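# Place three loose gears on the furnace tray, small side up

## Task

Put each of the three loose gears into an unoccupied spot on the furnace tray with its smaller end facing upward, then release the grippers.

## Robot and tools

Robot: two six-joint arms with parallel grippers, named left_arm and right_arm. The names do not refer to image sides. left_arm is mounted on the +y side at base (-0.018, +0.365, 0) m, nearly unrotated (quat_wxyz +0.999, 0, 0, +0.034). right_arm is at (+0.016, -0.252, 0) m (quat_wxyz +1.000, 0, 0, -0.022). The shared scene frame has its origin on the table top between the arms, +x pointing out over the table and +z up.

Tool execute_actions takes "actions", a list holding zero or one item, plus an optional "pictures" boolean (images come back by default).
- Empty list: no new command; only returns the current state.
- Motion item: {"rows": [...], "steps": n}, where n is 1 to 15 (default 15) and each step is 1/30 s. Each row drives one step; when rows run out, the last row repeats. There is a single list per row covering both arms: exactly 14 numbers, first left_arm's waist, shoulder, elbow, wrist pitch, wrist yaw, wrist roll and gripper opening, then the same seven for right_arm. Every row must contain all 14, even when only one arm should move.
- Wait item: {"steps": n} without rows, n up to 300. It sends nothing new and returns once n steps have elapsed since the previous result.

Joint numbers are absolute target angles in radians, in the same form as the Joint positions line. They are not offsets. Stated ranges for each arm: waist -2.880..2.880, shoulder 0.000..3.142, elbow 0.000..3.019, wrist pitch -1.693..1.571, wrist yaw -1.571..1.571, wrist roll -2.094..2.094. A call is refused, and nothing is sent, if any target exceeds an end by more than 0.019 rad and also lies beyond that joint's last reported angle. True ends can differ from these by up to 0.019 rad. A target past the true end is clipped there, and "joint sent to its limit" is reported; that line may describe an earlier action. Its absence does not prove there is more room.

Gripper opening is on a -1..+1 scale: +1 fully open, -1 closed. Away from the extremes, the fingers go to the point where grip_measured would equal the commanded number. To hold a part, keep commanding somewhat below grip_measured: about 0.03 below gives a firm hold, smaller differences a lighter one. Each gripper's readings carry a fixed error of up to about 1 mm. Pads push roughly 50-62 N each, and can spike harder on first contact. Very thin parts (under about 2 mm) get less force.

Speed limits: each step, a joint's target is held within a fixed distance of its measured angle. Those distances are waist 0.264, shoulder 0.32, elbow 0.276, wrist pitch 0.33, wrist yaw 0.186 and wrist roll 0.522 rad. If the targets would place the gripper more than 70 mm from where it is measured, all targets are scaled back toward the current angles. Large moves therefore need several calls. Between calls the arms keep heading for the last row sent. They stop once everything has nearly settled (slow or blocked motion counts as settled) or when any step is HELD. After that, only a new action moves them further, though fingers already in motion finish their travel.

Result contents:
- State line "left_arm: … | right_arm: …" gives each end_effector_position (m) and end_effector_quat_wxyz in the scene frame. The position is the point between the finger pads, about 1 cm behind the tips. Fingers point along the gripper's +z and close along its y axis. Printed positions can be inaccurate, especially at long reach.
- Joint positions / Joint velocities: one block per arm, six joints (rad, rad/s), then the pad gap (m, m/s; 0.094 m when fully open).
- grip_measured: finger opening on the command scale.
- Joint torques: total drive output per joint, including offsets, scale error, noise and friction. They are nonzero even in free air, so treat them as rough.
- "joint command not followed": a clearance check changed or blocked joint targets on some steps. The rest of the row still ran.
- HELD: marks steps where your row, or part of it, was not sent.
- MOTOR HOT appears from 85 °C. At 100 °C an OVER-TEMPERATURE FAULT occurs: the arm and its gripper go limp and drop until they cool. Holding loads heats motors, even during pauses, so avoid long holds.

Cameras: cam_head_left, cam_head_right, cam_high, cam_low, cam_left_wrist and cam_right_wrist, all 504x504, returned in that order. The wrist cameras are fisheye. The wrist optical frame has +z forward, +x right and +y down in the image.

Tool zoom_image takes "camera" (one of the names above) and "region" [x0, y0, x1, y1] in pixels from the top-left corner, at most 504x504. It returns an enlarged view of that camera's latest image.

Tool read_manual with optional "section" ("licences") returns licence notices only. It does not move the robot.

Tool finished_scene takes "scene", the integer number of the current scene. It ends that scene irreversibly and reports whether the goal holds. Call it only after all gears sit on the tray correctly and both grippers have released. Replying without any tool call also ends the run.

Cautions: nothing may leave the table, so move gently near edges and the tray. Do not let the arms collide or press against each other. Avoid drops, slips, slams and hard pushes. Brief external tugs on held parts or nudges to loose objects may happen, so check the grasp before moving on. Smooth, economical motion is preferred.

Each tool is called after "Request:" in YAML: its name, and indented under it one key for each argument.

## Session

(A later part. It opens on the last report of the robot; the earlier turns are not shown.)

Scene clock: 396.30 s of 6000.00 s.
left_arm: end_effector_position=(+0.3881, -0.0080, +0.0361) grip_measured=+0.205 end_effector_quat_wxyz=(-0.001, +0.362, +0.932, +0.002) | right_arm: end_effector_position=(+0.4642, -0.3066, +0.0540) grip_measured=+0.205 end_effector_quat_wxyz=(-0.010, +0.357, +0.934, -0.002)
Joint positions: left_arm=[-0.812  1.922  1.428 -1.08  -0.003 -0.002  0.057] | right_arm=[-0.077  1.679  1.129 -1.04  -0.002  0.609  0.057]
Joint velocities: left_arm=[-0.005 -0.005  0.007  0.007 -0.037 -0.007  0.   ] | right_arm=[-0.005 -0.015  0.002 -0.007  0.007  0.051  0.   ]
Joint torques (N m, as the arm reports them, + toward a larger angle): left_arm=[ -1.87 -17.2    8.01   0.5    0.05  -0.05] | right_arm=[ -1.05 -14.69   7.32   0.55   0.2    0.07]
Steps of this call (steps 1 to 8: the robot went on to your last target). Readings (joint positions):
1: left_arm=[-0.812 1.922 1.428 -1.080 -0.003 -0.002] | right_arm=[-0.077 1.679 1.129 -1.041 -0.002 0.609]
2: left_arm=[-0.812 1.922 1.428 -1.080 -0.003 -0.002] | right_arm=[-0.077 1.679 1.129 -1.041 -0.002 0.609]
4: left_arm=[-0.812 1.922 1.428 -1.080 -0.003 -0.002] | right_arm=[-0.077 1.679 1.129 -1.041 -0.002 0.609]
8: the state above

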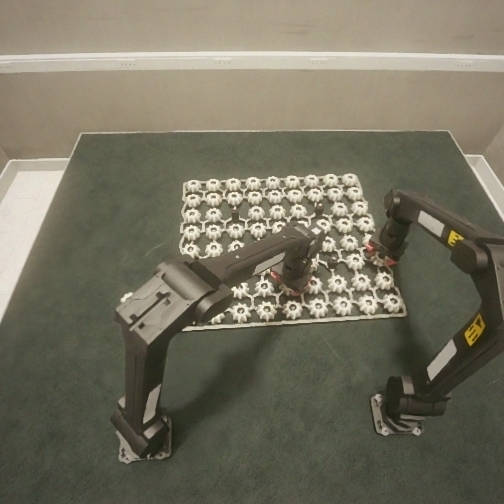

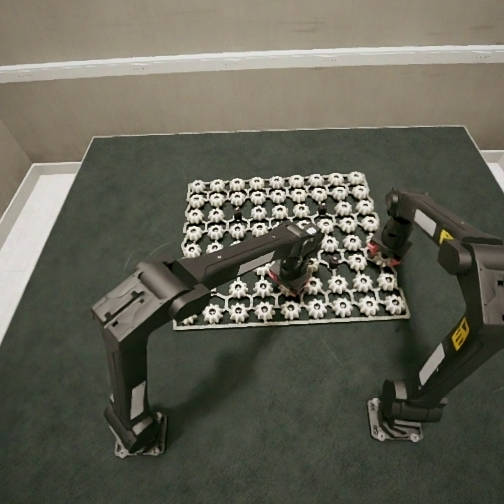

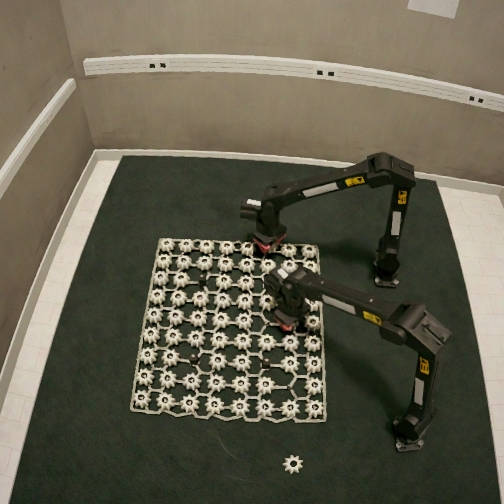

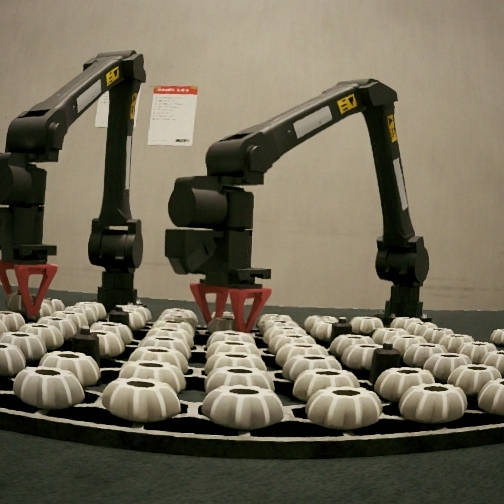

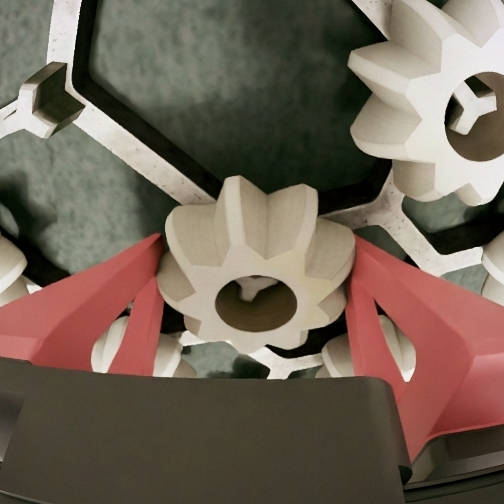

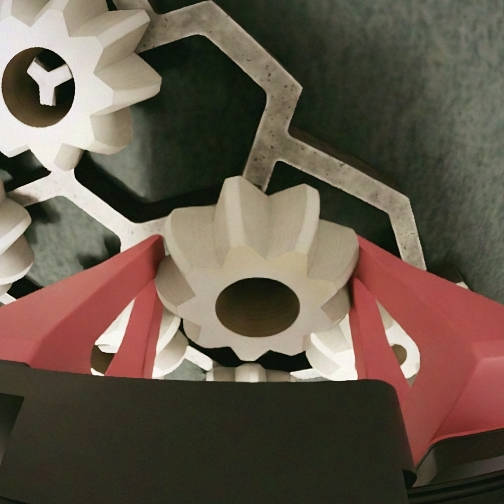

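Request:
execute_actions:
  actions:
    - {"rows": [[-0.818,1.947,1.427,-1.068,0,0,0.18,-0.083,1.689,1.134,-1.026,0,0.62,0.18],[-0.818,1.949,1.427,-1.068,0,0,0.18,-0.083,1.692,1.134,-1.022,0,0.62,0.18],[-0.818,1.951,1.427,-1.068,0,0,0.18,-0.083,1.695,1.134,-1.018,0,0.62,0.18],[-0.818,1.953,1.427,-1.067,0,0,0.18,-0.083,1.698,1.134,-1.014,0,0.62,0.18],[-0.818,1.954,1.427,-1.066,0,0,0.18,-0.083,1.700,1.134,-1.011,0,0.62,0.18],[-0.818,1.955,1.427,-1.065,0,0,0.18,-0.083,1.702,1.134,-1.009,0,0.62,0.18],[-0.818,1.955,1.427,-1.065,0,0,0.18,-0.083,1.704,1.133,-1.006,0,0.62,0.18],[-0.818,1.955,1.427,-1.065,0,0,0.18,-0.083,1.706,1.132,-1.003,0,0.62,0.18],[-0.818,1.950,1.427,-1.065,0,0,0.21,-0.083,1.708,1.130,-1.000,0,0.62,0.18],[-0.818,1.945,1.427,-1.065,0,0,0.24,-0.083,1.710,1.128,-0.997,0,0.62,0.18],[-0.818,1.940,1.427,-1.065,0,0,0.28,-0.083,1.712,1.127,-0.994,0,0.62,0.18],[-0.818,1.935,1.427,-1.065,0,0,0.33,-0.083,1.714,1.125,-0.990,0,0.62,0.18],[-0.818,1.935,1.427,-1.065,0,0,0.39,-0.083,1.716,1.123,-0.987,0,0.62,0.18],[-0.818,1.935,1.427,-1.065,0,0,0.45,-0.083,1.718,1.122,-0.984,0,0.62,0.18],[-0.818,1.935,1.427,-1.065,0,0,0.5,-0.083,1.720,1.120,-0.981,0,0.62,0.18]], "steps": 15}
  pictures: false

Request:
execute_actions:
  actions:
    - {"rows": [[-0.818,1.935,1.427,-1.065,0,0,0.55,-0.083,1.722,1.118,-0.977,0,0.62,0.18],[-0.818,1.935,1.427,-1.065,0,0,0.6,-0.083,1.724,1.117,-0.974,0,0.62,0.18],[-0.818,1.935,1.427,-1.065,0,0,0.6,-0.083,1.726,1.115,-0.971,0,0.62,0.18],[-0.818,1.935,1.427,-1.065,0,0,0.6,-0.083,1.728,1.114,-0.968,0,0.62,0.18],[-0.818,1.935,1.427,-1.065,0,0,0.6,-0.083,1.730,1.112,-0.965,0,0.62,0.18]], "steps": 13}

Scene clock: 424.17 s of 6000.00 s.
left_arm: end_effector_position=(+0.3891, -0.0091, +0.0361) grip_measured=+0.474 end_effector_quat_wxyz=(+0.002, +0.362, +0.932, +0.000) | right_arm: end_effector_position=(+0.4707, -0.3074, +0.0454) grip_measured=+0.205 end_effector_quat_wxyz=(-0.000, +0.357, +0.934, +0.001)
Joint positions: left_arm=[-0.812  1.922  1.428 -1.074 -0.002 -0.002  0.069] | right_arm=[-0.077  1.696  1.124 -1.    -0.002  0.609  0.057]
Joint velocities: left_arm=[-0.005 -0.005 -0.012  0.017 -0.022 -0.037  0.048] | right_arm=[ 0.005  0.054 -0.056  0.115  0.022  0.022 -0.   ]
Joint torques (N m, as the arm reports them, + toward a larger angle): left_arm=[ -1.83 -18.14   7.95   0.49   0.04  -0.05] | right_arm=[ -1.03 -14.02   6.92   0.58   0.21   0.07]
Steps of this call (steps 1 to 15: the robot went on to your last target; steps 16 to 90: nothing new was sent; then 24.37 s passed at rest; steps 91 to 105: all 15 steps of this action). Readings (joint positions):
91: left_arm=[-0.812 1.922 1.428 -1.080 -0.003 -0.002] | right_arm=[-0.077 1.679 1.129 -1.040 -0.002 0.609]
92: left_arm=[-0.812 1.922 1.428 -1.080 -0.003 -0.002] | right_arm=[-0.077 1.679 1.129 -1.038 -0.002 0.609]
94: left_arm=[-0.812 1.922 1.428 -1.080 -0.003 -0.002] | right_arm=[-0.077 1.679 1.129 -1.033 -0.002 0.609]
98: left_arm=[-0.812 1.922 1.428 -1.080 -0.003 -0.002] | right_arm=[-0.077 1.681 1.129 -1.020 -0.002 0.609]
105: the state above

Scene clock: 424.60 s of 6000.00 s.
left_arm: end_effector_position=(+0.3891, -0.0091, +0.0361) grip_measured=+0.598 end_effector_quat_wxyz=(+0.002, +0.362, +0.932, +0.000) | right_arm: end_effector_position=(+0.4699, -0.3076, +0.0345) grip_measured=+0.205 end_effector_quat_wxyz=(-0.002, +0.358, +0.934, +0.000)
Joint positions: left_arm=[-0.812  1.922  1.428 -1.074 -0.002 -0.002  0.075] | right_arm=[-0.077  1.712  1.113 -0.975 -0.001  0.61   0.057]
Joint velocities: left_arm=[-0.005 -0.015  0.002 -0.012 -0.007  0.037 -0.001] | right_arm=[-0.015  0.005 -0.002 -0.007  0.022 -0.022 -0.   ]
Joint torques (N m, as the arm reports them, + toward a larger angle): left_arm=[ -1.84 -18.03   8.01   0.42   0.01  -0.06] | right_arm=[ -1.02 -14.22   6.68   0.56   0.2    0.06]
Steps of this call (steps 1 to 13: all 13 steps of this action). Readings (joint positions):
1: left_arm=[-0.812 1.922 1.428 -1.074 -0.002 -0.002] | right_arm=[-0.077 1.698 1.123 -0.996 -0.002 0.609]
2: left_arm=[-0.812 1.922 1.428 -1.074 -0.002 -0.002] | right_arm=[-0.077 1.700 1.121 -0.992 -0.002 0.609]
4: left_arm=[-0.812 1.922 1.428 -1.074 -0.002 -0.002] | right_arm=[-0.077 1.705 1.117 -0.985 -0.002 0.609]
8: left_arm=[-0.812 1.922 1.428 -1.074 -0.002 -0.002] | right_arm=[-0.077 1.712 1.113 -0.977 -0.001 0.610]
13: the state above

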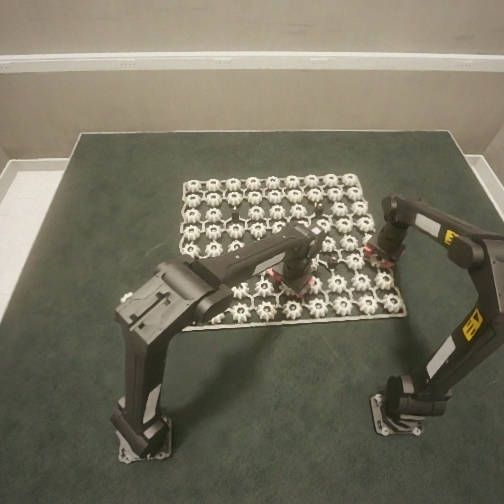

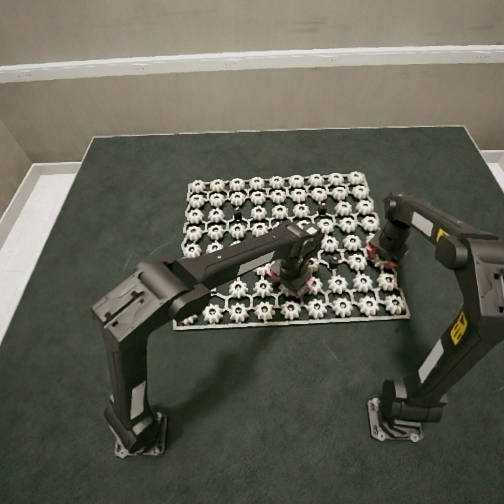

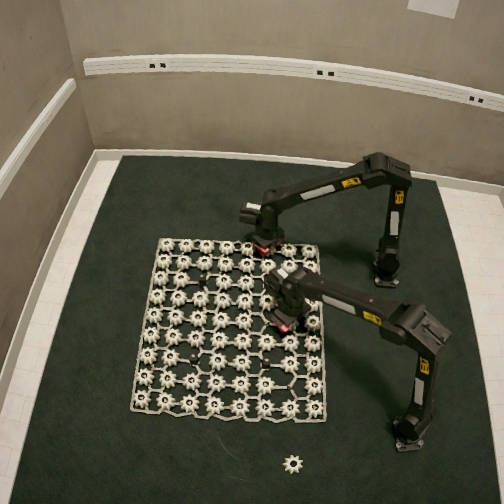

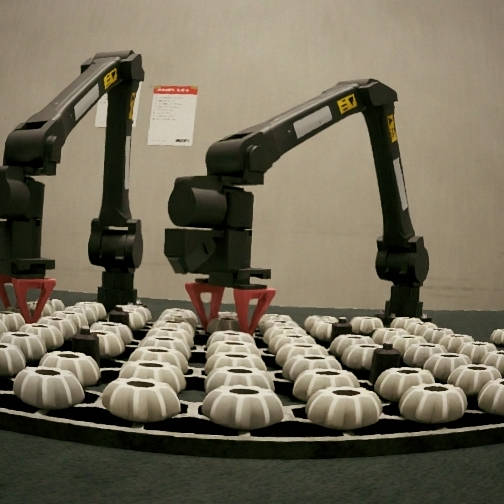

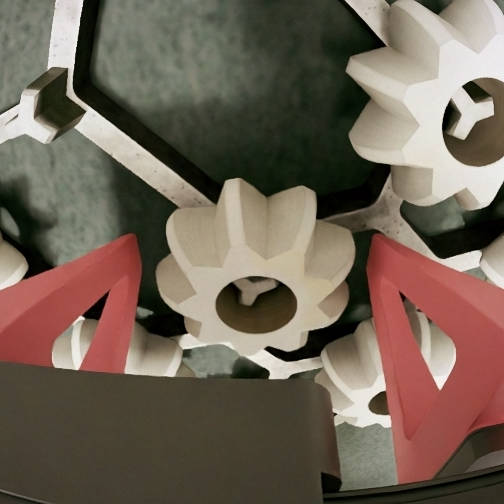

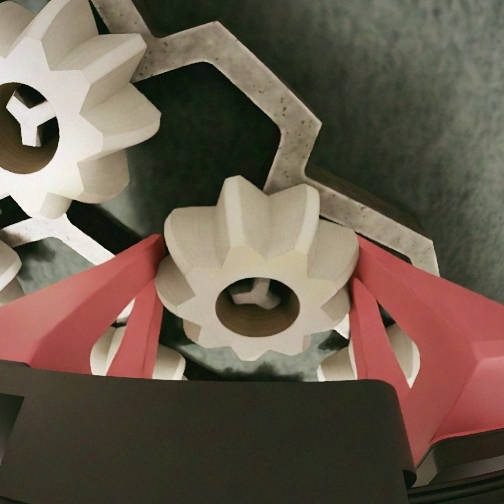

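Request:
execute_actions:
  actions:
    - {"rows": [[-0.815,1.915,1.428,-1.070,0,0,0.6,-0.083,1.730,1.112,-0.965,0,0.62,0.21],[-0.815,1.897,1.428,-1.075,0,0,0.6,-0.083,1.726,1.112,-0.965,0,0.62,0.24],[-0.815,1.891,1.428,-1.079,0,0,0.6,-0.083,1.720,1.112,-0.968,0,0.62,0.28],[-0.815,1.886,1.428,-1.082,0,0,0.6,-0.083,1.714,1.112,-0.971,0,0.62,0.33],[-0.815,1.880,1.428,-1.084,0,0,0.6,-0.083,1.708,1.112,-0.974,0,0.62,0.39],[-0.815,1.873,1.428,-1.086,0,0,0.6,-0.083,1.702,1.112,-0.977,0,0.62,0.45],[-0.815,1.864,1.428,-1.088,0,0,0.6,-0.083,1.696,1.112,-0.980,0,0.62,0.51],[-0.815,1.855,1.428,-1.090,0,0,0.6,-0.083,1.690,1.112,-0.983,0,0.62,0.56],[-0.812,1.844,1.427,-1.093,0,0,0.6,-0.083,1.686,1.112,-0.985,0,0.62,0.6],[-0.810,1.833,1.425,-1.096,0,0,0.6,-0.083,1.682,1.112,-0.986,0,0.62,0.6],[-0.808,1.821,1.422,-1.099,0,0,0.6,-0.083,1.677,1.112,-0.988,0,0.62,0.6],[-0.805,1.808,1.417,-1.103,0,0,0.6,-0.083,1.671,1.112,-0.990,0,0.62,0.6],[-0.800,1.795,1.412,-1.107,0,0,0.62,-0.083,1.665,1.112,-0.992,0,0.62,0.6],[-0.792,1.781,1.405,-1.111,0,0,0.64,-0.083,1.658,1.112,-0.995,0,0.62,0.6],[-0.782,1.766,1.397,-1.115,0,0,0.66,-0.083,1.650,1.112,-0.998,0,0.62,0.6]], "steps": 15}
  pictures: false

Request:
execute_actions:
  actions:
    - {"rows": [[-0.770,1.751,1.389,-1.120,0,0,0.69,-0.083,1.642,1.112,-1.002,0,0.62,0.6],[-0.756,1.735,1.379,-1.124,0,0,0.72,-0.083,1.633,1.112,-1.006,0,0.62,0.6],[-0.740,1.719,1.369,-1.129,0,0,0.75,-0.083,1.624,1.112,-1.010,0,0.62,0.6],[-0.723,1.703,1.358,-1.133,0,0,0.78,-0.083,1.615,1.112,-1.016,0,0.62,0.6],[-0.705,1.686,1.346,-1.138,0,0,0.81,-0.083,1.606,1.112,-1.022,0,0.62,0.6],[-0.684,1.669,1.333,-1.142,0,0,0.84,-0.083,1.597,1.112,-1.030,0,0.62,0.6],[-0.663,1.652,1.320,-1.146,0,0,0.87,-0.083,1.588,1.112,-1.038,0,0.62,0.6],[-0.640,1.635,1.307,-1.150,0,0,0.9,-0.083,1.580,1.112,-1.046,0,0.62,0.6],[-0.616,1.618,1.293,-1.154,0,0,0.93,-0.083,1.573,1.112,-1.054,0,0.62,0.6],[-0.590,1.601,1.279,-1.158,0,0,0.96,-0.083,1.566,1.112,-1.061,0,0.62,0.6],[-0.564,1.585,1.265,-1.162,0,0,1,-0.083,1.560,1.112,-1.067,0,0.62,0.6],[-0.537,1.568,1.250,-1.165,0,0,1,-0.083,1.556,1.112,-1.072,0,0.62,0.6],[-0.509,1.552,1.235,-1.168,0,0,1,-0.083,1.553,1.112,-1.076,0,0.62,0.6],[-0.480,1.536,1.221,-1.171,0,0,1,-0.083,1.551,1.112,-1.079,0,0.62,0.6],[-0.451,1.521,1.206,-1.173,0,0,1,-0.083,1.550,1.112,-1.080,0,0.62,0.6]], "steps": 15}
  pictures: false

Request:
execute_actions:
  actions:
    - {"rows": [[-0.421,1.507,1.191,-1.175,0,0,1,-0.083,1.55,1.112,-1.08,0,0.62,0.6],[-0.391,1.493,1.177,-1.177,0,0,1,-0.083,1.55,1.112,-1.08,0,0.62,0.6],[-0.360,1.479,1.162,-1.178,0,0,1,-0.083,1.55,1.112,-1.08,0,0.62,0.6],[-0.330,1.466,1.148,-1.179,0,0,1,-0.083,1.55,1.112,-1.08,0,0.62,0.6],[-0.299,1.454,1.134,-1.179,0,0,1,-0.083,1.55,1.112,-1.08,0,0.62,0.6],[-0.269,1.443,1.121,-1.179,0,0,1,-0.083,1.55,1.112,-1.08,0,0.62,0.6],[-0.238,1.432,1.108,-1.179,0,0,1,-0.083,1.55,1.112,-1.08,0,0.62,0.6],[-0.208,1.423,1.095,-1.179,0,0,1,-0.083,1.55,1.112,-1.08,0,0.62,0.6],[-0.178,1.415,1.083,-1.179,0,0,1,-0.083,1.55,1.112,-1.08,0,0.62,0.6],[-0.148,1.407,1.072,-1.179,0,0,1,-0.083,1.55,1.112,-1.08,0,0.62,0.6],[-0.119,1.401,1.062,-1.179,0,0,1,-0.083,1.55,1.112,-1.08,0,0.62,0.6],[-0.090,1.396,1.052,-1.179,0,0,1,-0.083,1.55,1.112,-1.08,0,0.62,0.6],[-0.062,1.393,1.044,-1.179,0,0,1,-0.083,1.55,1.112,-1.08,0,0.62,0.6],[-0.035,1.391,1.036,-1.179,0,0,1,-0.083,1.55,1.112,-1.08,0,0.62,0.6],[-0.009,1.390,1.029,-1.179,0,0,1,-0.083,1.55,1.112,-1.08,0,0.62,0.6]], "steps": 15}
  pictures: false

Request:
execute_actions:
  actions:
    - {"rows": [[0.017,1.39,1.024,-1.179,0,0,1,-0.083,1.55,1.112,-1.08,0,0.62,0.6],[0.041,1.39,1.021,-1.179,0,0,1,-0.083,1.55,1.112,-1.08,0,0.62,0.6],[0.064,1.39,1.018,-1.179,0,0,1,-0.083,1.55,1.112,-1.08,0,0.62,0.6],[0.085,1.39,1.017,-1.179,0,0,1,-0.083,1.55,1.112,-1.08,0,0.62,0.6],[0.106,1.39,1.017,-1.179,0,0,1,-0.083,1.55,1.112,-1.08,0,0.62,0.6],[0.124,1.39,1.017,-1.179,0,0,1,-0.083,1.55,1.112,-1.08,0,0.62,0.6],[0.141,1.39,1.017,-1.179,0,0,1,-0.083,1.55,1.112,-1.08,0,0.62,0.6],[0.157,1.39,1.017,-1.179,0,0,1,-0.083,1.55,1.112,-1.08,0,0.62,0.6],[0.170,1.39,1.017,-1.179,0,0,1,-0.083,1.55,1.112,-1.08,0,0.62,0.6],[0.182,1.39,1.017,-1.179,0,0,1,-0.083,1.55,1.112,-1.08,0,0.62,0.6],[0.191,1.39,1.017,-1.179,0,0,1,-0.083,1.55,1.112,-1.08,0,0.62,0.6],[0.198,1.39,1.017,-1.179,0,0,1,-0.083,1.55,1.112,-1.08,0,0.62,0.6],[0.202,1.39,1.017,-1.179,0,0,1,-0.083,1.55,1.112,-1.08,0,0.62,0.6],[0.204,1.39,1.017,-1.179,0,0,1,-0.083,1.55,1.112,-1.08,0,0.62,0.6]], "steps": 15}
  pictures: false

Request:
execute_actions:
  actions:
    - {"steps": 10}

Scene clock: 458.37 s of 6000.00 s.
left_arm: end_effector_position=(+0.3863, -0.0044, +0.0850) grip_measured=+0.649 end_effector_quat_wxyz=(+0.031, +0.360, +0.932, -0.011) | right_arm: end_effector_position=(+0.4704, -0.3077, +0.0452) grip_measured=+0.599 end_effector_quat_wxyz=(+0.007, +0.358, +0.934, +0.002)
Joint positions: left_arm=[-0.809  1.818  1.412 -1.098 -0.002 -0.002  0.077] | right_arm=[-0.077  1.687  1.113 -0.982 -0.001  0.61   0.075]
Joint velocities: left_arm=[ 0.073 -0.493 -0.173 -0.1   -0.007 -0.066  0.018] | right_arm=[-0.005 -0.21   0.007 -0.071 -0.022  0.022  0.001]
Joint torques (N m, as the arm reports them, + toward a larger angle): left_arm=[  0.06 -19.76   8.22  -0.21   0.    -0.04] | right_arm=[ -1.02 -17.93   6.89  -0.19   0.2    0.06]
Steps of this call (steps 1 to 15: the robot went on to your last target; steps 16 to 90: nothing new was sent; then 30.27 s passed at rest; steps 91 to 105: all 15 steps of this action). Readings (joint positions):
91: left_arm=[-0.812 1.922 1.428 -1.074 -0.002 -0.002] | right_arm=[-0.077 1.712 1.113 -0.975 -0.001 0.610]
92: left_arm=[-0.812 1.921 1.428 -1.074 -0.002 -0.002] | right_arm=[-0.077 1.712 1.113 -0.975 -0.001 0.610]
94: left_arm=[-0.812 1.919 1.428 -1.074 -0.002 -0.002] | right_arm=[-0.077 1.712 1.113 -0.975 -0.001 0.610]
98: left_arm=[-0.812 1.903 1.428 -1.078 -0.002 -0.002] | right_arm=[-0.077 1.712 1.113 -0.975 -0.001 0.610]
105: the state above

Scene clock: 458.87 s of 6000.00 s.
left_arm: end_effector_position=(+0.4090, +0.1679, +0.1437) grip_measured=+1.000 end_effector_quat_wxyz=(+0.044, +0.213, +0.976, -0.009) | right_arm: end_effector_position=(+0.4579, -0.3061, +0.0993) grip_measured=+0.599 end_effector_quat_wxyz=(+0.029, +0.358, +0.933, +0.008)
Joint positions: left_arm=[-0.501  1.561  1.238 -1.158 -0.001 -0.002  0.094] | right_arm=[-0.077  1.56   1.113 -1.063 -0.001  0.61   0.075]
Joint velocities: left_arm=[ 0.884 -0.435 -0.437 -0.085  0.007  0.037  0.   ] | right_arm=[ 0.005 -0.112 -0.002 -0.105 -0.022 -0.022 -0.001]
Joint torques (N m, as the arm reports them, + toward a larger angle): left_arm=[ -1.73 -15.36   8.4   -0.14  -0.05  -0.07] | right_arm=[ -1.01 -14.64   7.49  -0.07   0.2    0.06]
Steps of this call (steps 1 to 15: all 15 steps of this action). Readings (joint positions):
1: left_arm=[-0.806 1.800 1.406 -1.102 -0.001 -0.002] | right_arm=[-0.077 1.680 1.113 -0.985 -0.001 0.610]
2: left_arm=[-0.800 1.783 1.399 -1.106 -0.001 -0.002] | right_arm=[-0.077 1.672 1.113 -0.988 -0.001 0.610]
4: left_arm=[-0.779 1.746 1.382 -1.115 -0.001 -0.002] | right_arm=[-0.077 1.653 1.113 -0.996 -0.001 0.610]
8: left_arm=[-0.703 1.674 1.338 -1.132 -0.001 -0.002] | right_arm=[-0.077 1.611 1.113 -1.020 -0.001 0.610]
15: the state above

Scene clock: 459.37 s of 6000.00 s.
left_arm: end_effector_position=(+0.3765, +0.3705, +0.1365) grip_measured=+1.000 end_effector_quat_wxyz=(+0.022, -0.009, +1.000, +0.000) | right_arm: end_effector_position=(+0.4566, -0.3060, +0.1005) grip_measured=+0.599 end_effector_quat_wxyz=(+0.028, +0.358, +0.933, +0.008)
Joint positions: left_arm=[-0.054  1.403  1.047 -1.171 -0.001 -0.002  0.094] | right_arm=[-0.077  1.557  1.113 -1.069 -0.001  0.61   0.075]
Joint velocities: left_arm=[ 0.806 -0.073 -0.217  0.007 -0.007 -0.022  0.   ] | right_arm=[-0.005 -0.005  0.017  0.022  0.007  0.037  0.   ]
Joint torques (N m, as the arm reports them, + toward a larger angle): left_arm=[ -1.65 -12.28   8.36  -0.15  -0.04  -0.05] | right_arm=[ -1.01 -14.86   7.49  -0.15   0.2    0.06]
Steps of this call (steps 1 to 15: all 15 steps of this action). Readings (joint positions):
1: left_arm=[-0.471 1.547 1.223 -1.161 -0.001 -0.002] | right_arm=[-0.077 1.558 1.113 -1.066 -0.001 0.610]
2: left_arm=[-0.441 1.532 1.207 -1.163 -0.001 -0.002] | right_arm=[-0.077 1.557 1.113 -1.067 -0.001 0.610]
4: left_arm=[-0.381 1.504 1.178 -1.167 -0.001 -0.002] | right_arm=[-0.077 1.557 1.113 -1.068 -0.001 0.610]
8: left_arm=[-0.261 1.454 1.122 -1.170 -0.001 -0.002] | right_arm=[-0.077 1.557 1.113 -1.069 -0.001 0.610]
15: the state above

Scene clock: 459.87 s of 6000.00 s.
left_arm: end_effector_position=(+0.3508, +0.4679, +0.1267) grip_measured=+1.000 end_effector_quat_wxyz=(+0.008, -0.137, +0.991, +0.001) | right_arm: end_effector_position=(+0.4566, -0.3060, +0.1005) grip_measured=+0.599 end_effector_quat_wxyz=(+0.028, +0.358, +0.933, +0.008)
Joint positions: left_arm=[ 0.204  1.4    1.017 -1.172 -0.001 -0.002  0.094] | right_arm=[-0.077  1.557  1.113 -1.069 -0.001  0.61   0.075]
Joint velocities: left_arm=[ 0.063 -0.015  0.007  0.012 -0.037 -0.037  0.   ] | right_arm=[-0.015 -0.024  0.002 -0.002  0.037 -0.037 -0.   ]
Joint torques (N m, as the arm reports them, + toward a larger angle): left_arm=[ -1.74 -12.1    8.59  -0.25  -0.02  -0.06] | right_arm=[ -0.96 -14.8    7.52  -0.11   0.2    0.05]
Steps of this call (steps 1 to 15: all 15 steps of this action). Readings (joint positions):
1: left_arm=[-0.027 1.401 1.040 -1.171 -0.001 -0.002] | right_arm=[-0.077 1.557 1.113 -1.069 -0.001 0.610]
2: left_arm=[-0.001 1.400 1.033 -1.171 -0.001 -0.002] | right_arm=[-0.077 1.557 1.113 -1.069 -0.001 0.610]
4: left_arm=[0.048 1.400 1.024 -1.172 -0.001 -0.002] | right_arm=[-0.077 1.557 1.113 -1.069 -0.001 0.610]
8: left_arm=[0.129 1.400 1.017 -1.172 -0.001 -0.002] | right_arm=[-0.077 1.557 1.113 -1.069 -0.001 0.610]
15: the state above

Scene clock: 460.20 s of 6000.00 s.
left_arm: end_effector_position=(+0.3506, +0.4686, +0.1267) grip_measured=+1.000 end_effector_quat_wxyz=(+0.008, -0.138, +0.990, +0.001) | right_arm: end_effector_position=(+0.4566, -0.3060, +0.1005) grip_measured=+0.599 end_effector_quat_wxyz=(+0.028, +0.358, +0.933, +0.008)
Joint positions: left_arm=[ 0.206  1.4    1.017 -1.172 -0.001 -0.002  0.094] | right_arm=[-0.077  1.557  1.113 -1.069 -0.001  0.61   0.075]
Joint velocities: left_arm=[-0.005 -0.005 -0.012 -0.002 -0.066  0.066  0.   ] | right_arm=[-0.005  0.005  0.017 -0.002 -0.037 -0.007  0.001]
Joint torques (N m, as the arm reports them, + toward a larger angle): left_arm=[ -1.8  -12.13   8.53  -0.13  -0.02  -0.05] | right_arm=[ -0.98 -14.82   7.5   -0.12   0.19   0.06]
Steps of this call (steps 1 to 10: the robot went on to your last target). Readings (joint positions):
1: left_arm=[0.206 1.400 1.017 -1.172 -0.001 -0.002] | right_arm=[-0.077 1.557 1.113 -1.069 -0.001 0.610]
2: left_arm=[0.206 1.400 1.017 -1.172 -0.001 -0.002] | right_arm=[-0.077 1.557 1.113 -1.069 -0.001 0.610]
4: left_arm=[0.206 1.400 1.017 -1.172 -0.001 -0.002] | right_arm=[-0.077 1.557 1.113 -1.069 -0.001 0.610]
8: left_arm=[0.206 1.400 1.017 -1.172 -0.001 -0.002] | right_arm=[-0.077 1.557 1.113 -1.069 -0.001 0.610]
10: the state above

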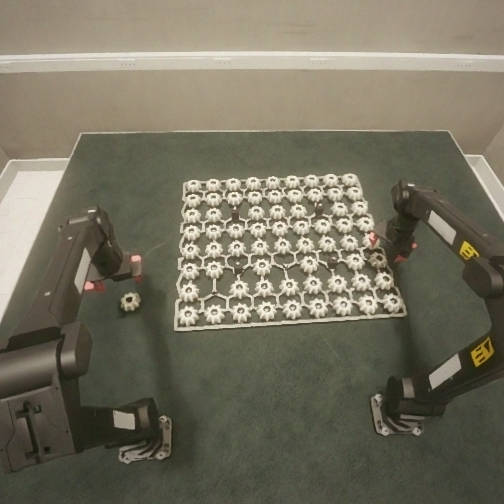

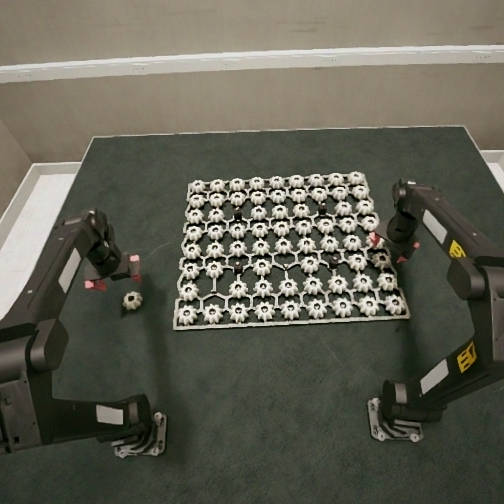

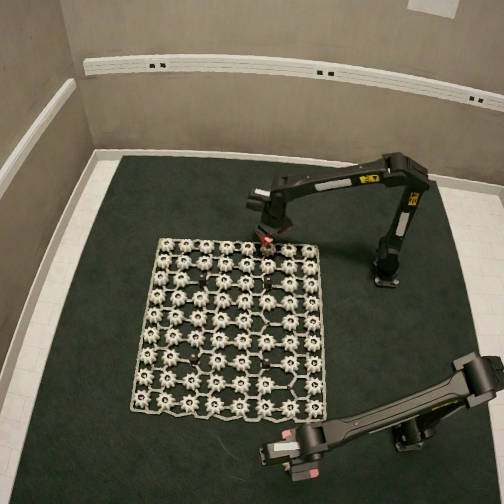

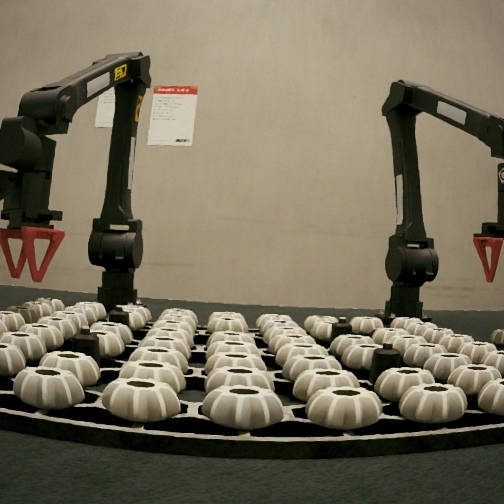

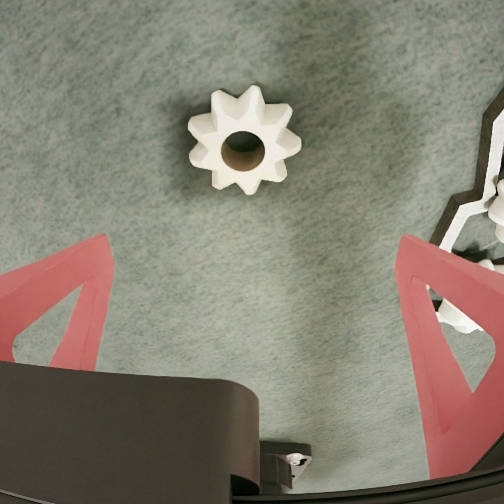

